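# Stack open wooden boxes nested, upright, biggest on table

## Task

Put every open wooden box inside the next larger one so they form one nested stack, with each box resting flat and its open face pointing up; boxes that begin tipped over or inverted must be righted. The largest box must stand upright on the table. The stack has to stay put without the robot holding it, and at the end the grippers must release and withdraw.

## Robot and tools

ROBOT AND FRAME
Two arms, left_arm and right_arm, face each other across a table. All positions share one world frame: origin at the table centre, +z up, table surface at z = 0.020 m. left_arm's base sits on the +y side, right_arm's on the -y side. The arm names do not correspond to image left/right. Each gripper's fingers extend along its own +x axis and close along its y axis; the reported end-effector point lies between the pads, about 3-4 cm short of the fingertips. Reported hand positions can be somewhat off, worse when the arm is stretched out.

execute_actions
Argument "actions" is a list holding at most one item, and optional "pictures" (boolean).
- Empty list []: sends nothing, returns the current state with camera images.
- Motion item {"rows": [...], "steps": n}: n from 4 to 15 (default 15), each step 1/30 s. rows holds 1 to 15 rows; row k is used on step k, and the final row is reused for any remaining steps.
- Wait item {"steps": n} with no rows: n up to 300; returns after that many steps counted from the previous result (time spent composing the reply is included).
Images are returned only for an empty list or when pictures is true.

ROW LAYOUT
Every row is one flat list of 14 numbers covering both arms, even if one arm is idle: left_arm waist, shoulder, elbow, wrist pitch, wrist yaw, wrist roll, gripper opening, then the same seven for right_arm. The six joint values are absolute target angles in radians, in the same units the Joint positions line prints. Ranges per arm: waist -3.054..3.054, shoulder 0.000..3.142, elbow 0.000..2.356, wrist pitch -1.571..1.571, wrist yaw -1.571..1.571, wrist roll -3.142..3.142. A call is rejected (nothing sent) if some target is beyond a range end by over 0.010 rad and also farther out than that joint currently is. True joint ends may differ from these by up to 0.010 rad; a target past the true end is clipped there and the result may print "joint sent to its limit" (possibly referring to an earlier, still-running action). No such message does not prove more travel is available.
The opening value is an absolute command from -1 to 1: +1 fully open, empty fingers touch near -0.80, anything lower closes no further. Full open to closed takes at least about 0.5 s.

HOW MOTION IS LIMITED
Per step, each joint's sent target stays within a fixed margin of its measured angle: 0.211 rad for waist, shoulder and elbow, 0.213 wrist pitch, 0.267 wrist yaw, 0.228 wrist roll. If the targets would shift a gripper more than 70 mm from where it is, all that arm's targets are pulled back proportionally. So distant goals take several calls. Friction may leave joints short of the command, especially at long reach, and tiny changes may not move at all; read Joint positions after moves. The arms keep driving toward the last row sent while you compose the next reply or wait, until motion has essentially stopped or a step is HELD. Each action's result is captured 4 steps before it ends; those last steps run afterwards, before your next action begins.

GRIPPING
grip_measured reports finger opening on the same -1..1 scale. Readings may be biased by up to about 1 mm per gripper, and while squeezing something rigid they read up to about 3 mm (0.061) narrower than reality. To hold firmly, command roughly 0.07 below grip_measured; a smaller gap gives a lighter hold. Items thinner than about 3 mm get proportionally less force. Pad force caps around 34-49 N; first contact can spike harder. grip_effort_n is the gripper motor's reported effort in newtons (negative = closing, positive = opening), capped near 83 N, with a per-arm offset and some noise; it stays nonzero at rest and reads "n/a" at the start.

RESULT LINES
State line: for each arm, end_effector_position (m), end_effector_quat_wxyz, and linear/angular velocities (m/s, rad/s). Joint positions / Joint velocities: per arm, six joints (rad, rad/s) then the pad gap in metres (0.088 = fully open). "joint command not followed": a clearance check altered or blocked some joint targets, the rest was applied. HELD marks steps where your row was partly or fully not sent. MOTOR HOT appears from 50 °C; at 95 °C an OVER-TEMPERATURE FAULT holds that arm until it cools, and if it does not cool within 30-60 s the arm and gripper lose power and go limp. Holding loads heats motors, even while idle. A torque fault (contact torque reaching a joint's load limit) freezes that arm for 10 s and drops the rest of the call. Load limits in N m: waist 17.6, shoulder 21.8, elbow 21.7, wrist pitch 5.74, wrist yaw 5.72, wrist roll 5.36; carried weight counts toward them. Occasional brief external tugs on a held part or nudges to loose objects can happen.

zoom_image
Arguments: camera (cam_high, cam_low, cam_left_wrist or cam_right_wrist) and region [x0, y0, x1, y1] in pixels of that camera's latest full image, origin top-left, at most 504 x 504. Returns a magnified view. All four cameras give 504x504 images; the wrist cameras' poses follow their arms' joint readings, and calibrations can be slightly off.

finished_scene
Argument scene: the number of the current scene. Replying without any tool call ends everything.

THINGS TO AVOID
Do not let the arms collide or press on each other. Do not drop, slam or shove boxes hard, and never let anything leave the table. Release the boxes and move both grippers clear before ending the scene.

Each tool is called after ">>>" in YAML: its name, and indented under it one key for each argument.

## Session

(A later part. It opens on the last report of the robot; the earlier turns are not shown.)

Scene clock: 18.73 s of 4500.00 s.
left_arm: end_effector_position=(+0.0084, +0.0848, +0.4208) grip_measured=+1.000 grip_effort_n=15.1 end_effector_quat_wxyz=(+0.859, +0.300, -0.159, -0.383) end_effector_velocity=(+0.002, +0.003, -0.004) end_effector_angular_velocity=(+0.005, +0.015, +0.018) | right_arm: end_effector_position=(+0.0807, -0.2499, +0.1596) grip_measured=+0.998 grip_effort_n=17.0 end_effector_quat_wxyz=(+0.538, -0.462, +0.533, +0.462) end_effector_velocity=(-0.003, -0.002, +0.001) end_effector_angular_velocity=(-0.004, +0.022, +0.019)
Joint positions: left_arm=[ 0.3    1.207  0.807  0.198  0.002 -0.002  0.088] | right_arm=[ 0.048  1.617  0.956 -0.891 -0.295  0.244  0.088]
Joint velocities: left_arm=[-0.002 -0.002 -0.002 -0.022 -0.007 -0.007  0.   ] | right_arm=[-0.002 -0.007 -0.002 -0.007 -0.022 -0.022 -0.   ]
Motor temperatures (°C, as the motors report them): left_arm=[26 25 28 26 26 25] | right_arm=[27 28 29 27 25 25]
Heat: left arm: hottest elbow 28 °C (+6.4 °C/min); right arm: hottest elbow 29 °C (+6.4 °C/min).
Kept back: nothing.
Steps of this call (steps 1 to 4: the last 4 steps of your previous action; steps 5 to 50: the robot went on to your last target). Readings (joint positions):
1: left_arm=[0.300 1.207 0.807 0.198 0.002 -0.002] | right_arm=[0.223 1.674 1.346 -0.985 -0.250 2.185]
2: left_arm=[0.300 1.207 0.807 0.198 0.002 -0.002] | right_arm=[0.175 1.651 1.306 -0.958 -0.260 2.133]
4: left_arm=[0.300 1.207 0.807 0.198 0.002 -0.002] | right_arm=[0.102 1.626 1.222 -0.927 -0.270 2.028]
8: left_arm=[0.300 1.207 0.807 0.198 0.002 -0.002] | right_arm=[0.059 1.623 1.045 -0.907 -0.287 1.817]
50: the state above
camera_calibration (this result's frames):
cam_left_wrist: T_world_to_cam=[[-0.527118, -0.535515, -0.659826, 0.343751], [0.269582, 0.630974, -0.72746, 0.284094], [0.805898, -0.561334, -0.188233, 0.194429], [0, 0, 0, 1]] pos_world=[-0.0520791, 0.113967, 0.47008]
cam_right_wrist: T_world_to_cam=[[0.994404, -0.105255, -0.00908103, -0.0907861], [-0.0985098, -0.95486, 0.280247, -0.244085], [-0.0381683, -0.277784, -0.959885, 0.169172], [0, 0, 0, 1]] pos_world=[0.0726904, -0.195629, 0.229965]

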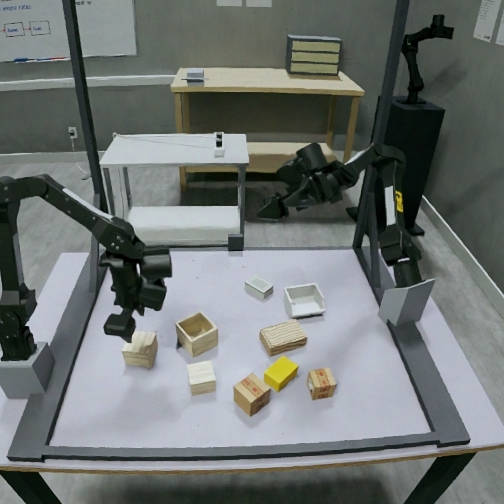

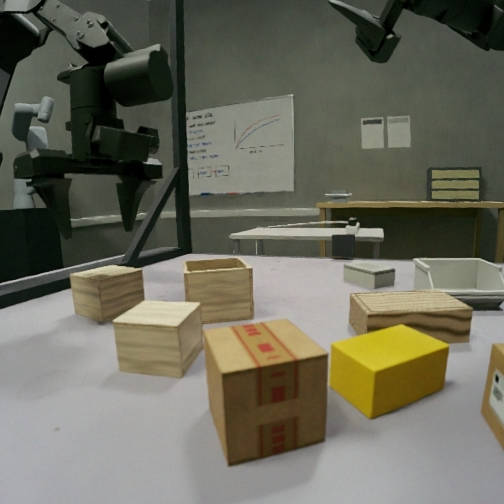

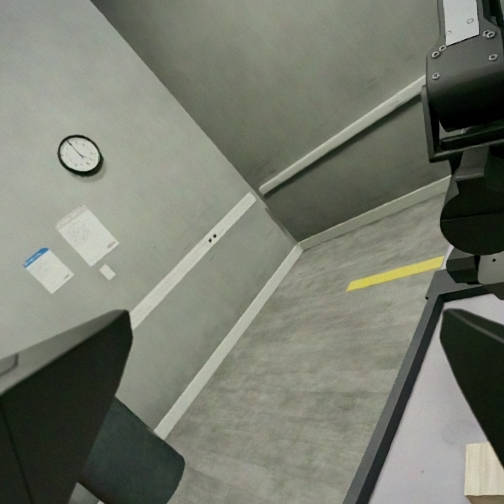

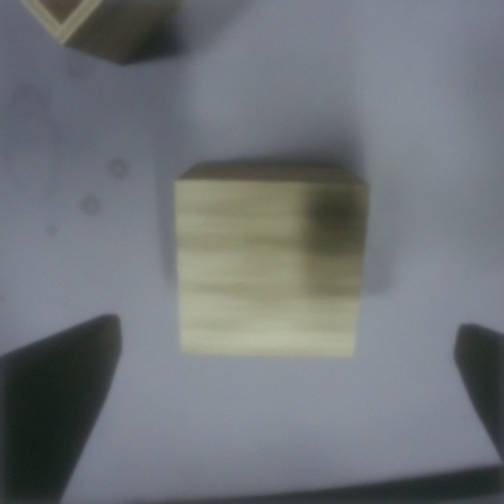

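>>> execute_actions:
  actions:
    - {"rows":[[0.3,1.2,0.8,0.2,0,0,1,0.07,1.62,0.95,-0.889,-0.30,0.26,1],[0.3,1.2,0.8,0.2,0,0,1,0.09,1.66,0.91,-0.80,-0.30,0.28,1],[0.3,1.2,0.8,0.2,0,0,1,0.11,1.70,0.875,-0.71,-0.30,0.30,1],[0.3,1.2,0.8,0.2,0,0,1,0.13,1.745,0.84,-0.625,-0.30,0.32,1],[0.3,1.2,0.8,0.2,0,0,1,0.15,1.79,0.805,-0.54,-0.30,0.345,1],[0.3,1.2,0.8,0.2,0,0,1,0.175,1.839,0.769,-0.454,-0.297,0.37,1]],"steps":15}

>>> execute_actions:
  actions:
    - {"steps":10}
  pictures: true

Scene clock: 19.33 s of 4500.00 s.
left_arm: end_effector_position=(+0.0084, +0.0848, +0.4208) grip_measured=+1.000 grip_effort_n=15.1 end_effector_quat_wxyz=(+0.859, +0.300, -0.159, -0.383) end_effector_velocity=(-0.000, +0.000, -0.003) end_effector_angular_velocity=(+0.010, -0.003, +0.005) | right_arm: end_effector_position=(+0.0769, -0.2579, +0.0718) grip_measured=+0.998 grip_effort_n=18.4 end_effector_quat_wxyz=(+0.531, -0.471, +0.539, +0.454) end_effector_velocity=(+0.005, -0.023, -0.100) end_effector_angular_velocity=(+0.021, +0.014, +0.007)
Joint positions: left_arm=[ 0.3    1.207  0.807  0.198  0.002 -0.002  0.088] | right_arm=[ 0.163  1.814  0.789 -0.523 -0.296  0.353  0.088]
Joint velocities: left_arm=[-0.007 -0.002 -0.002 -0.007 -0.007  0.007  0.   ] | right_arm=[ 0.105  0.222 -0.242  0.52  -0.007  0.11   0.   ]
Motor temperatures (°C, as the motors report them): left_arm=[26 25 28 26 26 25] | right_arm=[27 28 29 27 25 25]
Heat: left arm: hottest elbow 28 °C (+6.2 °C/min); right arm: hottest elbow 29 °C (+6.2 °C/min).
Steps of this call (steps 1 to 7: the robot went on to your last target; steps 8 to 18: the first 11 steps of this action). Readings (joint positions):
8: left_arm=[0.300 1.207 0.807 0.198 0.002 -0.002] | right_arm=[0.048 1.617 0.956 -0.891 -0.295 0.243]
9: left_arm=[0.300 1.207 0.807 0.198 0.002 -0.002] | right_arm=[0.052 1.619 0.952 -0.881 -0.295 0.249]
11: left_arm=[0.300 1.207 0.807 0.198 0.002 -0.002] | right_arm=[0.073 1.640 0.928 -0.795 -0.295 0.272]
15: left_arm=[0.300 1.207 0.807 0.198 0.002 -0.002] | right_arm=[0.138 1.760 0.839 -0.604 -0.296 0.332]
18: the state above

Scene clock: 19.67 s of 4500.00 s.
left_arm: end_effector_position=(+0.0084, +0.0848, +0.4208) grip_measured=+1.000 grip_effort_n=15.1 end_effector_quat_wxyz=(+0.859, +0.300, -0.159, -0.383) end_effector_velocity=(+0.004, +0.004, -0.002) end_effector_angular_velocity=(-0.002, +0.009, +0.029) | right_arm: end_effector_position=(+0.0746, -0.2505, +0.0667) grip_measured=+0.998 grip_effort_n=17.4 end_effector_quat_wxyz=(+0.536, -0.461, +0.531, +0.467) end_effector_velocity=(-0.002, -0.005, -0.004) end_effector_angular_velocity=(-0.017, +0.019, -0.023)
Joint positions: left_arm=[ 0.3    1.207  0.807  0.198  0.002 -0.002  0.088] | right_arm=[ 0.171  1.827  0.78  -0.459 -0.296  0.367  0.088]
Joint velocities: left_arm=[-0.002 -0.002 -0.002 -0.022 -0.022 -0.007  0.   ] | right_arm=[ 0.002  0.007 -0.012  0.007 -0.022  0.022 -0.   ]
Motor temperatures (°C, as the motors report them): left_arm=[26 25 28 26 26 25] | right_arm=[27 28 29 27 25 25]
Heat: left arm: hottest elbow 28 °C (+6.1 °C/min); right arm: hottest elbow 29 °C (+6.1 °C/min).
Kept back: nothing.
Steps of this call (steps 1 to 4: the last 4 steps of your previous action; steps 5 to 10: the robot went on to your last target). Readings (joint positions):
1: left_arm=[0.300 1.207 0.807 0.198 0.002 -0.002] | right_arm=[0.166 1.819 0.783 -0.506 -0.296 0.357]
2: left_arm=[0.300 1.207 0.807 0.198 0.002 -0.002] | right_arm=[0.167 1.822 0.782 -0.491 -0.296 0.359]
4: left_arm=[0.300 1.207 0.807 0.198 0.002 -0.002] | right_arm=[0.168 1.822 0.781 -0.473 -0.296 0.363]
8: left_arm=[0.300 1.207 0.807 0.198 0.002 -0.002] | right_arm=[0.170 1.826 0.781 -0.462 -0.296 0.366]
10: the state above
camera_calibration (this result's frames):
cam_left_wrist: T_world_to_cam=[[-0.527118, -0.535515, -0.659826, 0.343751], [0.269582, 0.630974, -0.72746, 0.284094], [0.805898, -0.561334, -0.188233, 0.194429], [0, 0, 0, 1]] pos_world=[-0.0520791, 0.113967, 0.47008]
cam_right_wrist: T_world_to_cam=[[0.99509, -0.0976063, -0.0164005, -0.0833369], [-0.0894064, -0.957544, 0.274073, -0.220219], [-0.0424555, -0.271261, -0.961569, 0.0816435], [0, 0, 0, 1]] pos_world=[0.0667049, -0.196857, 0.137495]

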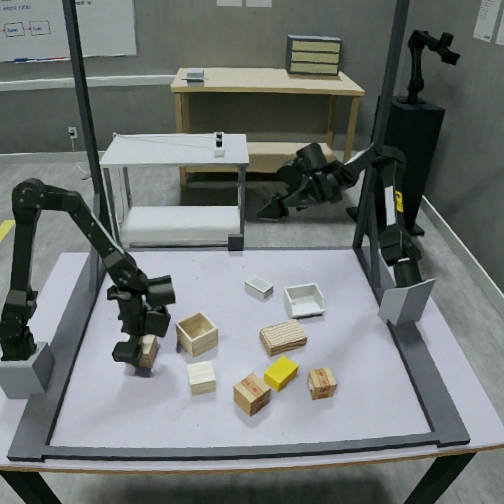

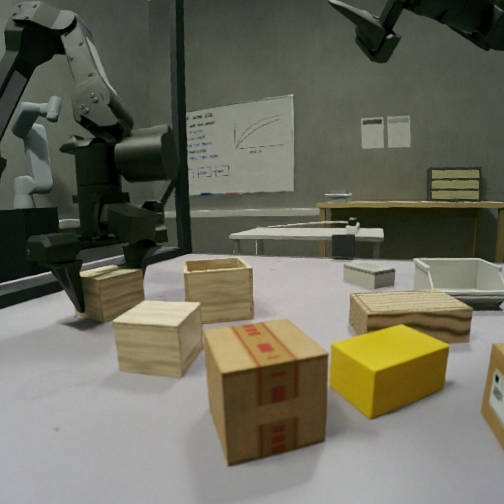

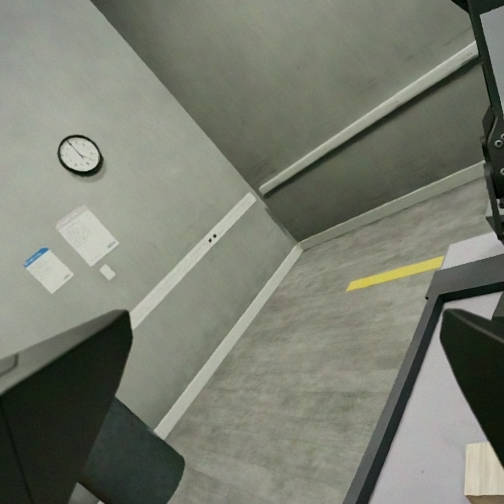

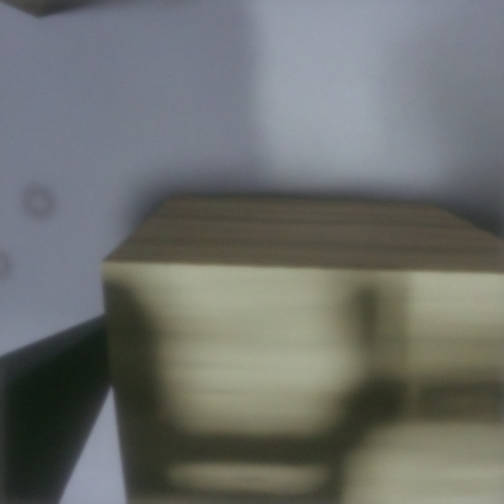

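>>> execute_actions:
  actions:
    - {"rows":[[0.3,1.2,0.8,0.2,0,0,1,0.171,1.827,0.78,-0.459,-0.296,0.367,0.22]],"steps":15}

>>> execute_actions:
  actions:
    - {"rows":[[0.3,1.2,0.8,0.2,0,0,1,0.15,1.78,0.81,-0.55,-0.296,0.35,0.22],[0.3,1.2,0.8,0.2,0,0,1,0.13,1.74,0.84,-0.63,-0.296,0.33,0.22],[0.3,1.2,0.8,0.2,0,0,1,0.11,1.70,0.875,-0.71,-0.296,0.31,0.22],[0.3,1.2,0.8,0.2,0,0,1,0.09,1.66,0.91,-0.80,-0.296,0.29,0.22],[0.3,1.2,0.8,0.2,0,0,1,0.07,1.62,0.95,-0.889,-0.296,0.27,0.22]],"steps":12}

>>> execute_actions:
  actions:
    - {"rows":[[0.3,1.2,0.8,0.2,0,0,1,0.6,1.927,0.884,0.858,0,0.263,0.22]],"steps":15}

>>> execute_actions:
  actions:
    - {"steps":30}
  pictures: true

Scene clock: 20.47 s of 4500.00 s.
left_arm: end_effector_position=(+0.0084, +0.0848, +0.4208) grip_measured=+1.000 grip_effort_n=15.1 end_effector_quat_wxyz=(+0.859, +0.300, -0.159, -0.383) end_effector_velocity=(+0.002, +0.003, -0.004) end_effector_angular_velocity=(+0.015, +0.004, +0.018) | right_arm: end_effector_position=(+0.0748, -0.2506, +0.0664) grip_measured=+0.546 grip_effort_n=-83.5 end_effector_quat_wxyz=(+0.536, -0.460, +0.532, +0.467) end_effector_velocity=(-0.001, -0.002, +0.001) end_effector_angular_velocity=(-0.010, +0.020, -0.016)
Joint positions: left_arm=[ 0.3    1.207  0.807  0.198  0.002 -0.002  0.088] | right_arm=[ 0.17   1.828  0.779 -0.458 -0.296  0.368  0.066]
Joint velocities: left_arm=[-0.002 -0.002 -0.002 -0.022 -0.007  0.007  0.   ] | right_arm=[-0.007 -0.002 -0.002 -0.007 -0.022  0.007 -0.   ]
Motor temperatures (°C, as the motors report them): left_arm=[26 25 28 26 26 25] | right_arm=[27 28 29 27 25 25]
Heat: left arm: hottest elbow 28 °C (+5.9 °C/min); right arm: hottest elbow 29 °C (+5.9 °C/min).
Steps of this call (steps 1 to 13: the robot went on to your last target; steps 14 to 24: the first 11 steps of this action). Readings (joint positions):
14: left_arm=[0.300 1.207 0.807 0.198 0.002 -0.002] | right_arm=[0.171 1.828 0.779 -0.456 -0.296 0.368]
15: left_arm=[0.300 1.207 0.807 0.198 0.002 -0.002] | right_arm=[0.171 1.828 0.779 -0.456 -0.296 0.368]
17: left_arm=[0.300 1.207 0.807 0.198 0.002 -0.002] | right_arm=[0.171 1.828 0.779 -0.456 -0.295 0.368]
21: left_arm=[0.300 1.207 0.807 0.198 0.002 -0.002] | right_arm=[0.170 1.828 0.779 -0.458 -0.296 0.368]
24: the state above

Scene clock: 20.87 s of 4500.00 s.
left_arm: end_effector_position=(+0.0084, +0.0848, +0.4208) grip_measured=+1.000 grip_effort_n=15.1 end_effector_quat_wxyz=(+0.859, +0.300, -0.159, -0.383) end_effector_velocity=(+0.001, +0.001, -0.001) end_effector_angular_velocity=(-0.003, +0.007, +0.008) | right_arm: end_effector_position=(+0.0764, -0.2475, +0.1339) grip_measured=+0.546 grip_effort_n=-83.5 end_effector_quat_wxyz=(+0.538, -0.460, +0.534, +0.462) end_effector_velocity=(-0.037, +0.094, +0.304) end_effector_angular_velocity=(+0.473, +0.066, +0.068)
Joint positions: left_arm=[ 0.3    1.207  0.807  0.198  0.002 -0.002  0.088] | right_arm=[ 0.09   1.668  0.907 -0.775 -0.296  0.293  0.066]
Joint velocities: left_arm=[-0.002 -0.002 -0.002 -0.007 -0.007 -0.007  0.   ] | right_arm=[-0.252 -0.652  0.628 -0.857 -0.007 -0.183 -0.   ]
Motor temperatures (°C, as the motors report them): left_arm=[26 25 28 26 26 25] | right_arm=[27 28 29 27 25 25]
Heat: left arm: hottest elbow 28 °C (+5.8 °C/min); right arm: hottest elbow 29 °C (+5.8 °C/min).
Steps of this call (steps 1 to 4: the last 4 steps of your previous action; steps 5 to 12: the first 8 steps of this action). Readings (joint positions):
5: left_arm=[0.300 1.207 0.807 0.198 0.002 -0.002] | right_arm=[0.169 1.825 0.781 -0.467 -0.296 0.365]
6: left_arm=[0.300 1.207 0.807 0.198 0.002 -0.002] | right_arm=[0.166 1.817 0.788 -0.501 -0.296 0.359]
8: left_arm=[0.300 1.207 0.807 0.198 0.002 -0.002] | right_arm=[0.145 1.777 0.812 -0.604 -0.296 0.337]
12: the state above

Scene clock: 21.37 s of 4500.00 s.
left_arm: end_effector_position=(+0.0084, +0.0848, +0.4208) grip_measured=+1.000 grip_effort_n=15.1 end_effector_quat_wxyz=(+0.859, +0.300, -0.159, -0.383) end_effector_velocity=(-0.002, -0.001, -0.000) end_effector_angular_velocity=(-0.008, +0.000, -0.005) | right_arm: end_effector_position=(+0.0081, -0.2151, +0.0643) grip_measured=+0.558 grip_effort_n=-83.5 end_effector_quat_wxyz=(+0.523, -0.565, +0.313, +0.556) end_effector_velocity=(-0.455, +0.195, -0.016) end_effector_angular_velocity=(+1.168, +0.843, +1.260)
Joint positions: left_arm=[ 0.3    1.207  0.807  0.198  0.002 -0.002  0.088] | right_arm=[ 0.474  1.853  0.911 -0.387  0.015  0.262  0.066]
Joint velocities: left_arm=[-0.007 -0.002 -0.002  0.007 -0.007 -0.007  0.   ] | right_arm=[ 0.838 -0.002  0.139  1.575 -0.007 -0.007 -0.   ]
Motor temperatures (°C, as the motors report them): left_arm=[26 25 28 26 26 25] | right_arm=[27 28 29 27 25 25]
Heat: left arm: hottest elbow 28 °C (+5.6 °C/min); right arm: hottest elbow 29 °C (+5.6 °C/min).
Steps of this call (steps 1 to 4: the last 4 steps of your previous action; steps 5 to 15: the first 11 steps of this action). Readings (joint positions):
5: left_arm=[0.300 1.207 0.807 0.198 0.002 -0.002] | right_arm=[0.086 1.644 0.939 -0.847 -0.267 0.277]
6: left_arm=[0.300 1.207 0.807 0.198 0.002 -0.002] | right_arm=[0.122 1.671 0.934 -0.789 -0.198 0.275]
8: left_arm=[0.300 1.207 0.807 0.198 0.002 -0.002] | right_arm=[0.209 1.762 0.929 -0.688 -0.120 0.270]
12: left_arm=[0.300 1.207 0.807 0.198 0.002 -0.002] | right_arm=[0.378 1.859 0.901 -0.541 -0.005 0.264]
15: the state above

Scene clock: 22.37 s of 4500.00 s.
left_arm: end_effector_position=(+0.0084, +0.0848, +0.4208) grip_measured=+1.000 grip_effort_n=15.1 end_effector_quat_wxyz=(+0.859, +0.300, -0.159, -0.383) end_effector_velocity=(-0.001, +0.001, -0.000) end_effector_angular_velocity=(-0.006, +0.004, +0.005) | right_arm: end_effector_position=(-0.1653, -0.1098, +0.1679) grip_measured=+0.558 grip_effort_n=-83.5 end_effector_quat_wxyz=(+0.472, -0.154, +0.082, +0.864) end_effector_velocity=(-0.017, +0.006, +0.039) end_effector_angular_velocity=(+0.152, +0.114, +0.055)
Joint positions: left_arm=[ 0.3    1.207  0.807  0.198  0.002 -0.002  0.088] | right_arm=[0.599 1.92  0.89  0.84  0.003 0.262 0.066]
Joint velocities: left_arm=[-0.002 -0.007 -0.002 -0.007 -0.007 -0.007  0.   ] | right_arm=[-0.002 -0.002 -0.002  0.198 -0.007 -0.007 -0.   ]
Motor temperatures (°C, as the motors report them): left_arm=[26 25 28 26 26 25] | right_arm=[27 28 29 27 25 25]
Heat: left arm: hottest elbow 28 °C (+5.4 °C/min); right arm: hottest elbow 29 °C (+5.4 °C/min).
Kept back: nothing.
Steps of this call (steps 1 to 4: the last 4 steps of your previous action; steps 5 to 30: the robot went on to your last target). Readings (joint positions):
1: left_arm=[0.300 1.207 0.807 0.198 0.002 -0.002] | right_arm=[0.500 1.853 0.915 -0.336 0.015 0.262]
2: left_arm=[0.300 1.207 0.807 0.198 0.002 -0.002] | right_arm=[0.521 1.854 0.916 -0.283 0.015 0.262]
4: left_arm=[0.300 1.207 0.807 0.198 0.002 -0.002] | right_arm=[0.549 1.862 0.916 -0.181 0.014 0.262]
8: left_arm=[0.300 1.207 0.807 0.198 0.002 -0.002] | right_arm=[0.577 1.888 0.909 0.019 0.007 0.262]
30: the state above
camera_calibration (this result's frames):
cam_left_wrist: T_world_to_cam=[[-0.527118, -0.535515, -0.659826, 0.343751], [0.269582, 0.630974, -0.72746, 0.284094], [0.805898, -0.561334, -0.188233, 0.194429], [0, 0, 0, 1]] pos_world=[-0.0520791, 0.113967, 0.47008]
cam_right_wrist: T_world_to_cam=[[0.825955, 0.562529, 0.0368681, 0.206345], [0.360468, -0.476725, -0.801745, 0.173173], [-0.433429, 0.675495, -0.596528, 0.18499], [0, 0, 0, 1]] pos_world=[-0.152675, -0.158479, 0.241585]

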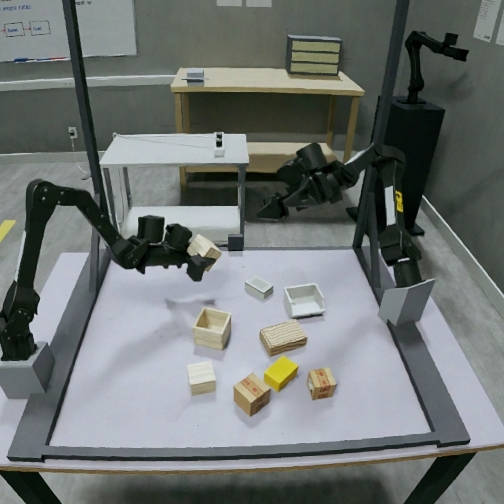

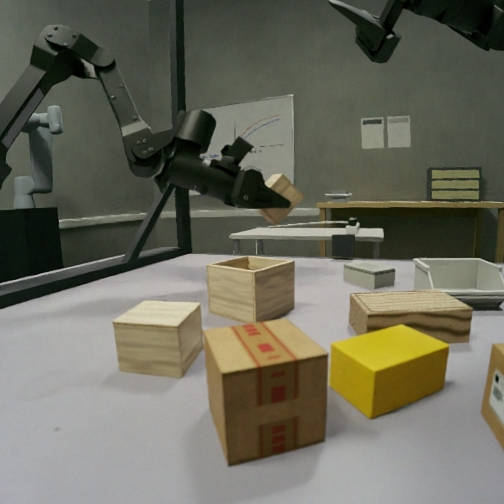

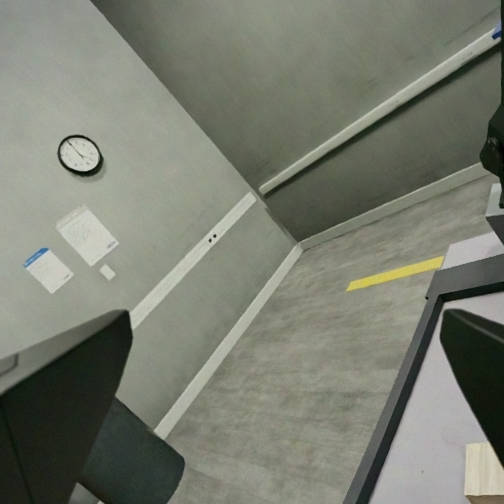

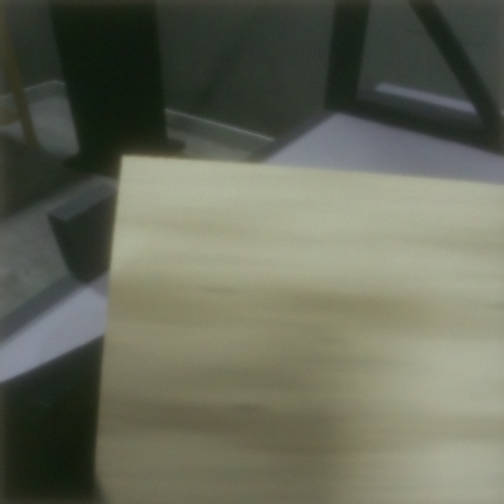

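>>> zoom_image:
  camera: "cam_low"
  region: [140, 100, 340, 260]

>>> zoom_image:
  camera: "cam_high"
  region: [100, 200, 300, 360]

Region (140, 100, 340, 260) of cam_low's 504x504 image, scaled by 2.520, with more detail than that image has; it fills the top 403 rows of this view, and the rest is white.

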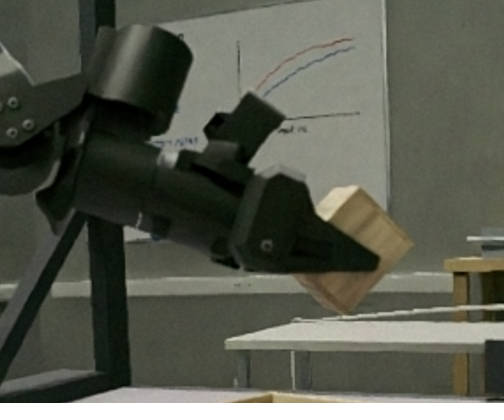

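Region (100, 200, 300, 360) of cam_high's 504x504 image, scaled by 2.520, with more detail than that image has; it fills the top 403 rows of this view, and the rest is white.

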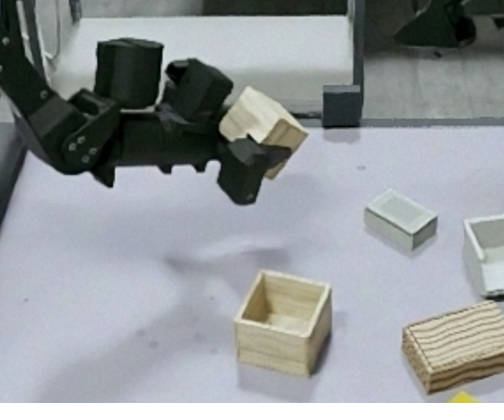

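>>> execute_actions:
  actions:
    - {"rows":[[0.3,1.2,0.8,0.2,0,0,1,0.6,2.1,1.0,1.2,0,0.263,0.22],[0.3,1.2,0.8,0.2,0,0,1,0.6,2.1,1.05,1.4,0,0.263,0.22],[0.3,1.2,0.8,0.2,0,0,1,0.6,2.25,1.12,1.54,0,0.263,0.22],[0.3,1.2,0.8,0.2,0,0,1,0.6,2.4,1.179,1.54,0,0.263,0.22],[0.3,1.2,0.8,0.2,0,0,1,0.6,2.5,1.179,1.54,0,0.263,0.22]],"steps":15}

>>> execute_actions:
  actions:
    - {"steps":20}
  pictures: true

Scene clock: 23.40 s of 4500.00 s.
left_arm: end_effector_position=(+0.0084, +0.0848, +0.4208) grip_measured=+1.000 grip_effort_n=15.1 end_effector_quat_wxyz=(+0.859, +0.300, -0.159, -0.383) end_effector_velocity=(+0.002, +0.002, -0.003) end_effector_angular_velocity=(+0.009, -0.001, +0.012) | right_arm: end_effector_position=(-0.2007, -0.0575, +0.1504) grip_measured=+0.558 grip_effort_n=-83.5 end_effector_quat_wxyz=(+0.437, +0.011, +0.003, +0.900) end_effector_velocity=(+0.120, -0.006, -0.356) end_effector_angular_velocity=(+0.050, +0.030, +0.020)
Joint positions: left_arm=[ 0.3    1.207  0.807  0.198  0.002 -0.002  0.088] | right_arm=[0.599 2.361 1.165 1.386 0.003 0.262 0.066]
Joint velocities: left_arm=[-0.002 -0.002 -0.007 -0.007 -0.007  0.007  0.   ] | right_arm=[-0.002  1.194  0.061  1.194 -0.007 -0.007 -0.   ]
Motor temperatures (°C, as the motors report them): left_arm=[26 25 28 26 26 25] | right_arm=[27 28 29 27 25 25]
Heat: left arm: hottest elbow 28 °C (+5.1 °C/min); right arm: hottest elbow 29 °C (+5.1 °C/min).
Steps of this call (steps 1 to 20: the robot went on to your last target; steps 21 to 31: the first 11 steps of this action). Readings (joint positions):
21: left_arm=[0.300 1.207 0.807 0.198 0.002 -0.002] | right_arm=[0.599 1.937 0.895 0.883 0.003 0.262]
22: left_arm=[0.300 1.207 0.807 0.198 0.002 -0.002] | right_arm=[0.599 1.970 0.918 0.945 0.003 0.262]
24: left_arm=[0.300 1.207 0.807 0.198 0.002 -0.002] | right_arm=[0.599 2.060 1.003 1.037 0.003 0.262]
28: left_arm=[0.300 1.207 0.807 0.198 0.002 -0.002] | right_arm=[0.599 2.236 1.137 1.242 0.003 0.262]
31: the state above

Scene clock: 24.07 s of 4500.00 s.
left_arm: end_effector_position=(+0.0084, +0.0848, +0.4208) grip_measured=+1.000 grip_effort_n=15.1 end_effector_quat_wxyz=(+0.859, +0.300, -0.159, -0.383) end_effector_velocity=(-0.000, +0.002, -0.001) end_effector_angular_velocity=(-0.000, +0.010, +0.011) | right_arm: end_effector_position=(-0.1879, -0.0611, +0.1194) grip_measured=+0.558 grip_effort_n=-83.5 end_effector_quat_wxyz=(+0.433, +0.025, -0.004, +0.901) end_effector_velocity=(-0.001, -0.002, -0.004) end_effector_angular_velocity=(-0.007, -0.014, +0.006)
Joint positions: left_arm=[ 0.3    1.207  0.807  0.198  0.002 -0.002  0.088] | right_arm=[0.599 2.486 1.172 1.536 0.003 0.262 0.066]
Joint velocities: left_arm=[-0.002 -0.007  0.002 -0.022 -0.007 -0.007  0.   ] | right_arm=[ 0.002  0.002 -0.002 -0.007 -0.007 -0.007 -0.   ]
Motor temperatures (°C, as the motors report them): left_arm=[26 25 28 26 26 25] | right_arm=[27 28 29 27 25 25]
Heat: left arm: hottest elbow 28 °C (+5.0 °C/min); right arm: hottest elbow 29 °C (+5.0 °C/min).
Kept back: nothing.
Steps of this call (steps 1 to 4: the last 4 steps of your previous action; steps 5 to 20: the robot went on to your last target). Readings (joint positions):
1: left_arm=[0.300 1.207 0.807 0.198 0.002 -0.002] | right_arm=[0.599 2.398 1.166 1.422 0.003 0.262]
2: left_arm=[0.300 1.207 0.807 0.198 0.002 -0.002] | right_arm=[0.599 2.429 1.166 1.445 0.003 0.262]
4: left_arm=[0.300 1.207 0.807 0.198 0.002 -0.002] | right_arm=[0.599 2.470 1.166 1.480 0.003 0.262]
8: left_arm=[0.300 1.207 0.807 0.198 0.002 -0.002] | right_arm=[0.599 2.485 1.167 1.524 0.003 0.262]
20: the state above
camera_calibration (this result's frames):
cam_left_wrist: T_world_to_cam=[[-0.527118, -0.535515, -0.659826, 0.343751], [0.269582, 0.630974, -0.72746, 0.284094], [0.805898, -0.561334, -0.188233, 0.194429], [0, 0, 0, 1]] pos_world=[-0.0520791, 0.113967, 0.47008]
cam_right_wrist: T_world_to_cam=[[0.772702, 0.63418, 0.0273332, 0.19498], [0.171284, -0.166847, -0.970991, 0.169226], [-0.611223, 0.754969, -0.237547, 0.0418846], [0, 0, 0, 1]] pos_world=[-0.154046, -0.127039, 0.168937]

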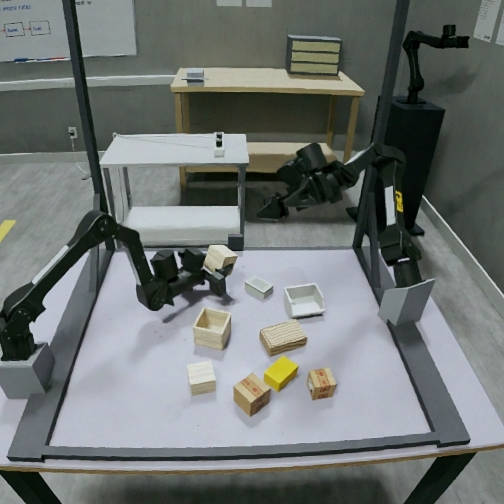

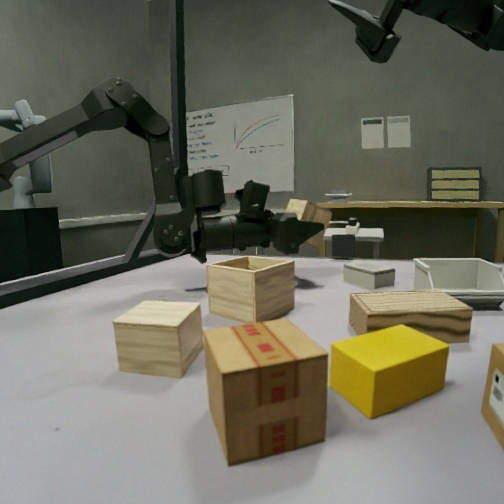

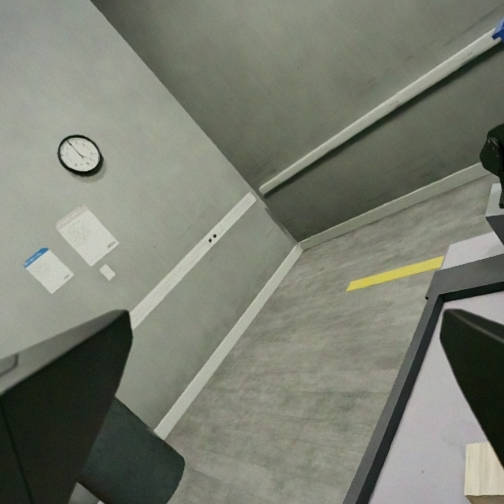

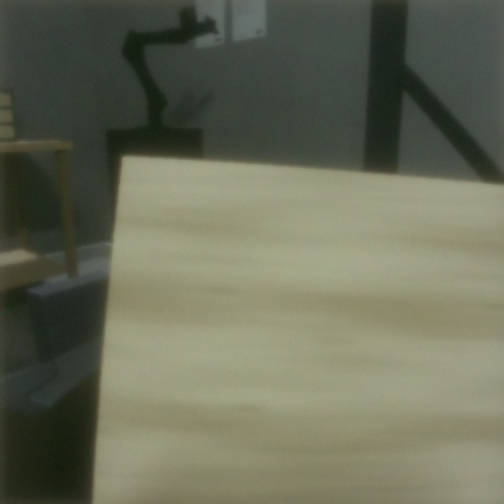

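>>> execute_actions:
  actions:
    - {"rows":[[0.3,1.2,0.8,0.2,0,0,1,0.6,2.53,1.179,1.54,0,0.263,0.22],[0.3,1.2,0.8,0.2,0,0,1,0.6,2.58,1.179,1.54,0,0.263,0.22]],"steps":15}
  pictures: true

>>> zoom_image:
  camera: "cam_low"
  region: [140, 150, 400, 330]

Scene clock: 24.57 s of 4500.00 s.
left_arm: end_effector_position=(+0.0084, +0.0848, +0.4208) grip_measured=+1.000 grip_effort_n=15.1 end_effector_quat_wxyz=(+0.859, +0.300, -0.159, -0.383) end_effector_velocity=(+0.002, +0.001, -0.003) end_effector_angular_velocity=(-0.000, +0.010, +0.011) | right_arm: end_effector_position=(-0.1744, -0.0616, +0.0787) grip_measured=+0.558 grip_effort_n=-83.5 end_effector_quat_wxyz=(+0.442, -0.008, +0.012, +0.897) end_effector_velocity=(+0.001, +0.001, +0.006) end_effector_angular_velocity=(+0.023, +0.008, -0.004)
Joint positions: left_arm=[ 0.3    1.207  0.807  0.198  0.002 -0.002  0.088] | right_arm=[0.599 2.569 1.18  1.536 0.003 0.262 0.066]
Joint velocities: left_arm=[-0.002  0.002 -0.002 -0.007 -0.007 -0.007  0.   ] | right_arm=[-0.002 -0.002 -0.002  0.022  0.007 -0.007 -0.   ]
Motor temperatures (°C, as the motors report them): left_arm=[26 25 28 26 26 25] | right_arm=[27 29 29 27 25 25]
Heat: left arm: hottest elbow 28 °C (+4.9 °C/min); right arm: hottest shoulder 29 °C (+4.9 °C/min).
Steps of this call (steps 1 to 4: the robot went on to your last target; steps 5 to 15: the first 11 steps of this action). Readings (joint positions):
5: left_arm=[0.300 1.207 0.807 0.198 0.002 -0.002] | right_arm=[0.599 2.488 1.172 1.538 0.003 0.262]
6: left_arm=[0.300 1.207 0.807 0.198 0.002 -0.002] | right_arm=[0.599 2.497 1.174 1.543 0.003 0.262]
8: left_arm=[0.300 1.207 0.807 0.198 0.002 -0.002] | right_arm=[0.599 2.521 1.180 1.545 0.003 0.262]
12: left_arm=[0.300 1.207 0.807 0.198 0.002 -0.002] | right_arm=[0.599 2.564 1.180 1.536 0.003 0.262]
15: the state above
camera_calibration (this result's frames):
cam_left_wrist: T_world_to_cam=[[-0.527118, -0.535515, -0.659826, 0.343751], [0.269582, 0.630974, -0.72746, 0.284094], [0.805898, -0.561334, -0.188233, 0.194429], [0, 0, 0, 1]] pos_world=[-0.0520791, 0.113967, 0.47008]
cam_right_wrist: T_world_to_cam=[[0.783207, 0.621201, 0.0263886, 0.187109], [0.211553, -0.226336, -0.950798, 0.129067], [-0.584664, 0.750255, -0.308685, 0.0508137], [0, 0, 0, 1]] pos_world=[-0.14414, -0.125143, 0.133465]

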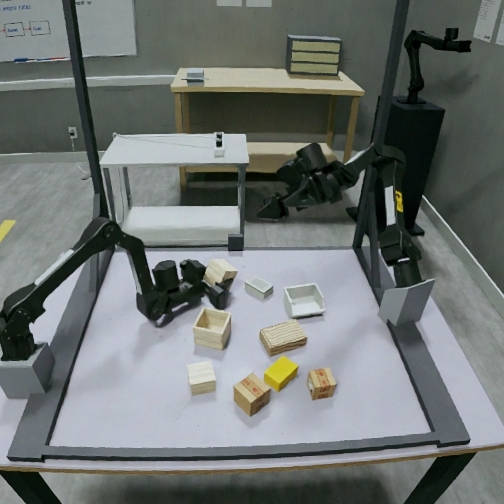

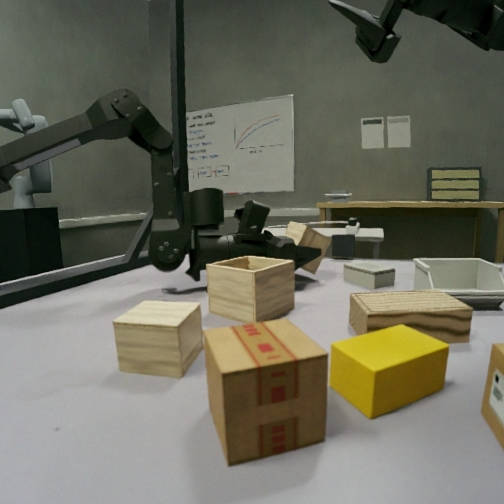

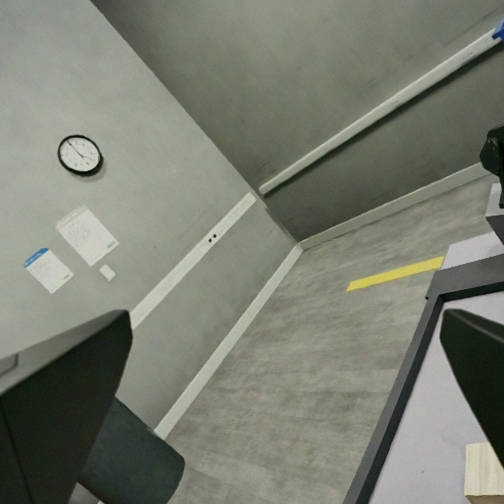

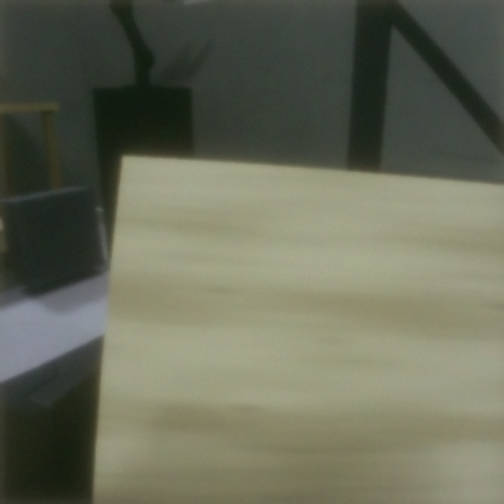

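Region (140, 150, 400, 330) of cam_low's 504x504 image, scaled by 1.938, with more detail than that image has; it fills the top 349 rows of this view, and the rest is white.

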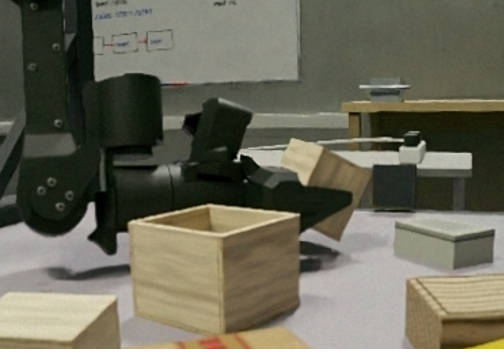

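>>> execute_actions:
  actions:
    - {"rows":[[0.3,1.2,0.8,0.2,0,0,1,0.6,2.57,1.179,1.54,0,0.263,0.6],[0.3,1.2,0.8,0.2,0,0,1,0.6,2.57,1.179,1.54,0,0.263,0.7],[0.3,1.2,0.8,0.2,0,0,1,0.6,2.57,1.179,1.54,0,0.263,1]],"steps":15}

>>> execute_actions:
  actions:
    - {"rows":[[0.3,1.2,0.8,0.2,0,0,1,0.6,2.5,1.05,1.5,0,0.263,1],[0.3,1.2,0.8,0.2,0,0,1,0.6,2.35,0.9,1.4,0,0.263,1],[0.3,1.2,0.8,0.2,0,0,1,0.6,2.1,0.85,1.1,0,0.263,1],[0.3,1.2,0.8,0.2,0,0,1,0.6,1.9,0.85,0.8,0,0.263,1],[0.3,1.2,0.8,0.2,0,0,1,0.6,1.8,0.9,0.3,0,0.263,1],[0.3,1.2,0.8,0.2,0,0,1,0.6,1.8,1.0,-0.3,0,0.263,1]],"steps":15}

>>> execute_actions:
  actions:
    - {"steps":20}
  pictures: true

Scene clock: 25.27 s of 4500.00 s.
left_arm: end_effector_position=(+0.0084, +0.0848, +0.4208) grip_measured=+1.000 grip_effort_n=15.1 end_effector_quat_wxyz=(+0.859, +0.300, -0.159, -0.383) end_effector_velocity=(+0.000, +0.003, +0.004) end_effector_angular_velocity=(-0.028, +0.006, +0.016) | right_arm: end_effector_position=(-0.1746, -0.0617, +0.0793) grip_measured=+0.952 grip_effort_n=18.4 end_effector_quat_wxyz=(+0.441, -0.007, +0.011, +0.897) end_effector_velocity=(-0.000, -0.000, +0.002) end_effector_angular_velocity=(+0.009, -0.002, +0.007)
Joint positions: left_arm=[ 0.3    1.207  0.807  0.198  0.002 -0.002  0.088] | right_arm=[0.599 2.569 1.18  1.539 0.003 0.262 0.086]
Joint velocities: left_arm=[ 0.002 -0.007  0.002 -0.007 -0.022 -0.022  0.   ] | right_arm=[-0.002 -0.002 -0.002  0.007 -0.007 -0.007  0.019]
Motor temperatures (°C, as the motors report them): left_arm=[26 25 28 26 26 25] | right_arm=[27 29 29 27 25 25]
Heat: left arm: hottest elbow 28 °C (+4.7 °C/min); right arm: hottest shoulder 29 °C (+4.7 °C/min).
Steps of this call (steps 1 to 4: the last 4 steps of your previous action; steps 5 to 10: the robot went on to your last target; steps 11 to 21: the first 11 steps of this action). Readings (joint positions):
11: left_arm=[0.300 1.207 0.807 0.198 0.002 -0.002] | right_arm=[0.599 2.569 1.180 1.539 0.003 0.262]
12: left_arm=[0.300 1.207 0.807 0.198 0.002 -0.002] | right_arm=[0.599 2.569 1.180 1.539 0.003 0.262]
14: left_arm=[0.300 1.207 0.807 0.198 0.002 -0.002] | right_arm=[0.599 2.569 1.180 1.539 0.003 0.262]
18: left_arm=[0.300 1.207 0.807 0.198 0.002 -0.002] | right_arm=[0.599 2.569 1.180 1.539 0.003 0.262]
21: the state above

Scene clock: 25.77 s of 4500.00 s.
left_arm: end_effector_position=(+0.0084, +0.0848, +0.4208) grip_measured=+1.000 grip_effort_n=15.1 end_effector_quat_wxyz=(+0.859, +0.300, -0.159, -0.383) end_effector_velocity=(-0.004, -0.001, +0.001) end_effector_angular_velocity=(-0.006, +0.003, -0.016) | right_arm: end_effector_position=(-0.1765, -0.0840, +0.1396) grip_measured=+0.997 grip_effort_n=18.8 end_effector_quat_wxyz=(+0.464, -0.108, +0.060, +0.877) end_effector_velocity=(-0.138, -0.011, +0.459) end_effector_angular_velocity=(+0.116, +0.084, +0.043)
Joint positions: left_arm=[ 0.3    1.207  0.807  0.198  0.002 -0.002  0.088] | right_arm=[0.599 2.142 0.987 1.071 0.003 0.262 0.088]
Joint velocities: left_arm=[-0.002 -0.007 -0.002  0.007  0.007 -0.007  0.   ] | right_arm=[-0.002 -1.448  0.115 -1.414 -0.007 -0.007 -0.   ]
Motor temperatures (°C, as the motors report them): left_arm=[26 25 28 26 26 25] | right_arm=[27 29 29 27 25 25]
Heat: left arm: hottest elbow 28 °C (+4.7 °C/min); right arm: hottest shoulder 29 °C (+4.7 °C/min).
Steps of this call (steps 1 to 4: the last 4 steps of your previous action; steps 5 to 15: the first 11 steps of this action). Readings (joint positions):
5: left_arm=[0.300 1.207 0.807 0.198 0.002 -0.002] | right_arm=[0.599 2.564 1.170 1.535 0.003 0.262]
6: left_arm=[0.300 1.207 0.807 0.198 0.002 -0.002] | right_arm=[0.599 2.536 1.135 1.512 0.003 0.262]
8: left_arm=[0.300 1.207 0.807 0.198 0.002 -0.002] | right_arm=[0.599 2.451 1.032 1.415 0.003 0.262]
12: left_arm=[0.300 1.207 0.807 0.198 0.002 -0.002] | right_arm=[0.599 2.283 0.976 1.213 0.003 0.262]
15: the state above

Scene clock: 26.43 s of 4500.00 s.
left_arm: end_effector_position=(+0.0084, +0.0848, +0.4208) grip_measured=+1.000 grip_effort_n=14.7 end_effector_quat_wxyz=(+0.859, +0.300, -0.159, -0.383) end_effector_velocity=(-0.000, +0.000, -0.003) end_effector_angular_velocity=(+0.000, +0.008, +0.005) | right_arm: end_effector_position=(-0.1301, -0.1401, +0.1324) grip_measured=+0.998 grip_effort_n=17.9 end_effector_quat_wxyz=(+0.493, -0.362, +0.183, +0.770) end_effector_velocity=(+0.191, -0.158, -0.199) end_effector_angular_velocity=(-1.112, -0.874, -0.354)
Joint positions: left_arm=[ 0.3    1.207  0.807  0.198  0.002 -0.002  0.088] | right_arm=[0.599 1.807 1.009 0.105 0.003 0.262 0.088]
Joint velocities: left_arm=[-0.007 -0.002 -0.002 -0.007 -0.007 -0.007  0.   ] | right_arm=[-0.007 -0.002 -0.002 -1.458 -0.007 -0.007 -0.   ]
Motor temperatures (°C, as the motors report them): left_arm=[26 25 28 26 26 25] | right_arm=[27 29 29 27 25 25]
Heat: left arm: hottest elbow 28 °C (+4.5 °C/min); right arm: hottest shoulder 29 °C (+4.5 °C/min).
Kept back: nothing.
Steps of this call (steps 1 to 4: the last 4 steps of your previous action; steps 5 to 20: the robot went on to your last target). Readings (joint positions):
1: left_arm=[0.300 1.207 0.807 0.198 0.002 -0.002] | right_arm=[0.599 2.094 0.991 1.023 0.003 0.262]
2: left_arm=[0.300 1.207 0.807 0.198 0.002 -0.002] | right_arm=[0.599 2.045 0.993 0.975 0.003 0.262]
4: left_arm=[0.300 1.207 0.807 0.198 0.002 -0.002] | right_arm=[0.599 1.950 0.995 0.878 0.003 0.262]
8: left_arm=[0.300 1.207 0.807 0.198 0.002 -0.002] | right_arm=[0.599 1.828 1.008 0.696 0.003 0.262]
20: the state above
camera_calibration (this result's frames):
cam_left_wrist: T_world_to_cam=[[-0.527118, -0.535515, -0.659826, 0.343751], [0.269582, 0.630974, -0.72746, 0.284094], [0.805898, -0.561334, -0.188233, 0.194429], [0, 0, 0, 1]] pos_world=[-0.0520791, 0.113967, 0.47008]
cam_right_wrist: T_world_to_cam=[[0.871444, 0.481504, 0.0934886, 0.182719], [0.47165, -0.770276, -0.42921, 0.0415229], [-0.134654, 0.418127, -0.898353, 0.242259], [0, 0, 0, 1]] pos_world=[-0.146192, -0.157291, 0.218374]

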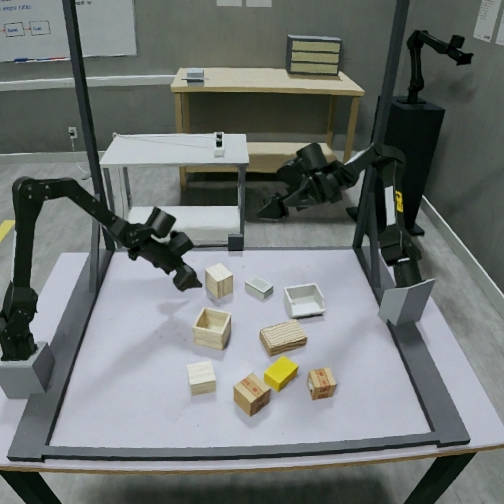

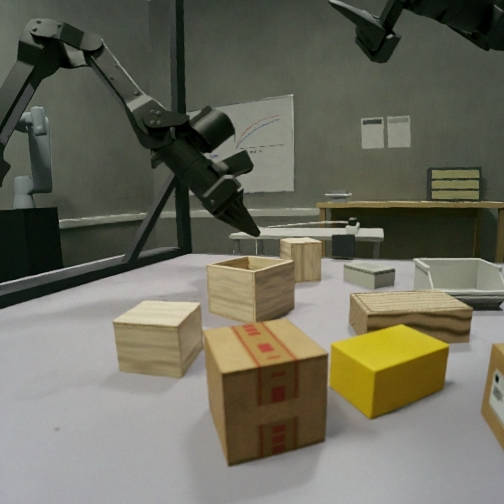

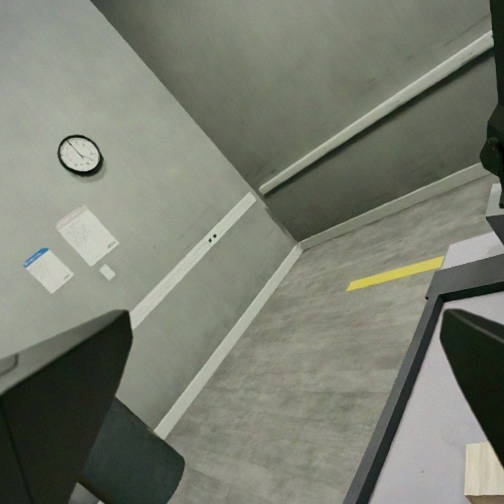

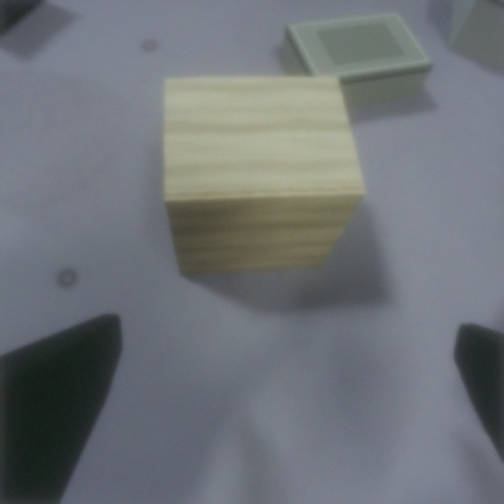

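>>> execute_actions:
  actions:
    - {"rows":[[0.3,1.2,0.8,0.2,0,0,1,0.52,2.10,1.58,-0.359,-0.219,0.19,1]],"steps":15}

>>> execute_actions:
  actions:
    - {"steps":15}
  pictures: true

Scene clock: 27.63 s of 4500.00 s.
left_arm: end_effector_position=(+0.0084, +0.0848, +0.4208) grip_measured=+1.000 grip_effort_n=15.1 end_effector_quat_wxyz=(+0.859, +0.300, -0.159, -0.383) end_effector_velocity=(-0.002, -0.002, +0.000) end_effector_angular_velocity=(-0.018, +0.012, -0.005) | right_arm: end_effector_position=(-0.1394, -0.1023, +0.1029) grip_measured=+0.998 grip_effort_n=18.4 end_effector_quat_wxyz=(+0.430, -0.462, +0.278, +0.724) end_effector_velocity=(-0.293, +0.254, +0.338) end_effector_angular_velocity=(+0.905, +0.687, +0.375)
Joint positions: left_arm=[ 0.3    1.207  0.807  0.198  0.002 -0.002  0.088] | right_arm=[ 0.521  2.081  1.46  -0.356 -0.203  0.196  0.088]
Joint velocities: left_arm=[-0.007  0.002  0.002  0.007 -0.007 -0.022  0.   ] | right_arm=[-0.002  0.002  1.121  0.066 -0.095 -0.037 -0.   ]
Motor temperatures (°C, as the motors report them): left_arm=[26 25 28 26 26 25] | right_arm=[27 29 29 27 25 25]
Heat: left arm: hottest elbow 28 °C (+4.3 °C/min); right arm: hottest shoulder 29 °C (+4.3 °C/min).
Steps of this call (steps 1 to 25: the robot went on to your last target; steps 26 to 36: the first 11 steps of this action). Readings (joint positions):
26: left_arm=[0.300 1.207 0.807 0.198 0.002 -0.002] | right_arm=[0.594 1.824 1.022 -0.316 -0.023 0.253]
27: left_arm=[0.300 1.207 0.807 0.198 0.002 -0.002] | right_arm=[0.581 1.860 1.065 -0.333 -0.081 0.237]
29: left_arm=[0.300 1.207 0.807 0.198 0.002 -0.002] | right_arm=[0.555 1.955 1.166 -0.333 -0.139 0.217]
33: left_arm=[0.300 1.207 0.807 0.198 0.002 -0.002] | right_arm=[0.525 2.064 1.338 -0.356 -0.188 0.200]
36: the state above

Scene clock: 28.13 s of 4500.00 s.
left_arm: end_effector_position=(+0.0084, +0.0848, +0.4208) grip_measured=+1.000 grip_effort_n=14.7 end_effector_quat_wxyz=(+0.859, +0.300, -0.159, -0.383) end_effector_velocity=(+0.000, +0.000, -0.006) end_effector_angular_velocity=(+0.016, +0.022, +0.003) | right_arm: end_effector_position=(-0.1662, -0.0807, +0.1355) grip_measured=+0.998 grip_effort_n=17.9 end_effector_quat_wxyz=(+0.426, -0.427, +0.255, +0.756) end_effector_velocity=(+0.003, +0.000, +0.000) end_effector_angular_velocity=(-0.002, -0.009, +0.014)
Joint positions: left_arm=[ 0.3    1.207  0.807  0.198  0.002 -0.002  0.088] | right_arm=[ 0.521  2.085  1.57  -0.358 -0.214  0.192  0.088]
Joint velocities: left_arm=[-0.007 -0.002 -0.002 -0.022  0.007 -0.007  0.   ] | right_arm=[-0.007 -0.002 -0.002 -0.007 -0.007 -0.022 -0.   ]
Motor temperatures (°C, as the motors report them): left_arm=[26 25 28 26 26 25] | right_arm=[27 30 29 27 25 25]
Heat: left arm: hottest elbow 28 °C (+4.3 °C/min); right arm: hottest shoulder 30 °C (+6.4 °C/min).
Kept back: nothing.
Steps of this call (steps 1 to 4: the last 4 steps of your previous action; steps 5 to 15: the robot went on to your last target). Readings (joint positions):
1: left_arm=[0.300 1.207 0.807 0.198 0.002 -0.002] | right_arm=[0.521 2.081 1.494 -0.354 -0.206 0.195]
2: left_arm=[0.300 1.207 0.807 0.198 0.002 -0.002] | right_arm=[0.521 2.081 1.522 -0.352 -0.209 0.194]
4: left_arm=[0.300 1.207 0.807 0.198 0.002 -0.002] | right_arm=[0.521 2.081 1.559 -0.350 -0.211 0.193]
8: left_arm=[0.300 1.207 0.807 0.198 0.002 -0.002] | right_arm=[0.521 2.083 1.569 -0.358 -0.213 0.193]
15: the state above
camera_calibration (this result's frames):
cam_left_wrist: T_world_to_cam=[[-0.527118, -0.535515, -0.659826, 0.343751], [0.269582, 0.630974, -0.72746, 0.284094], [0.805898, -0.561334, -0.188233, 0.194429], [0, 0, 0, 1]] pos_world=[-0.0520791, 0.113967, 0.47008]
cam_right_wrist: T_world_to_cam=[[0.839736, 0.542863, -0.0119251, 0.199318], [0.524656, -0.816841, -0.239805, 0.0850341], [-0.139922, 0.195117, -0.970748, 0.206364], [0, 0, 0, 1]] pos_world=[-0.183113, -0.0790079, 0.223096]

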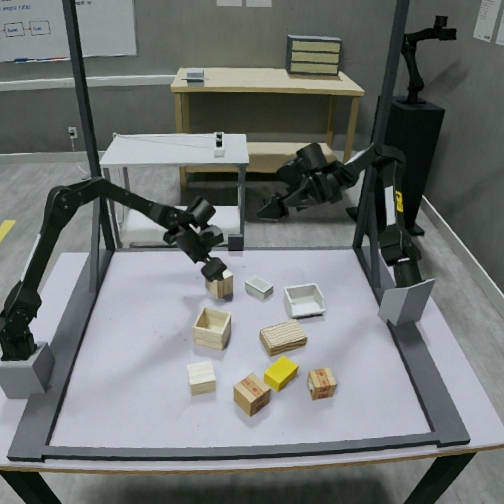

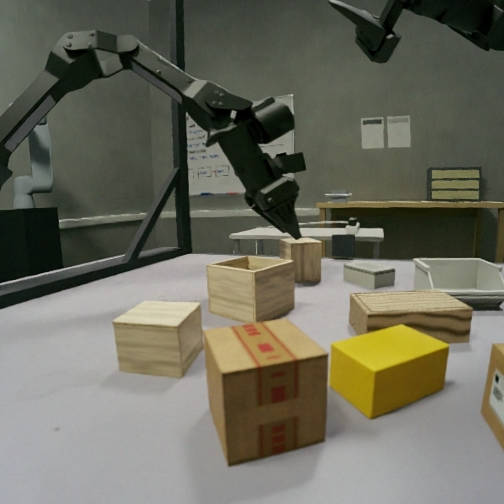

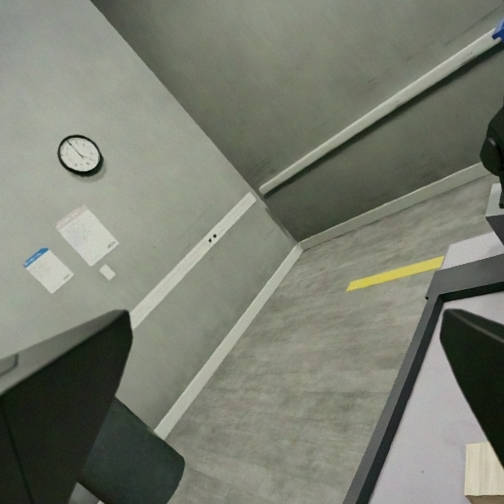

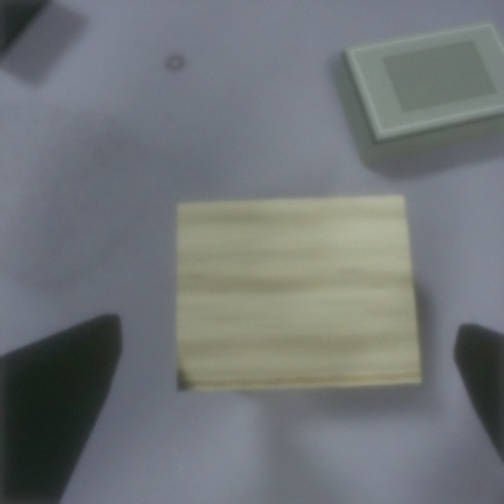

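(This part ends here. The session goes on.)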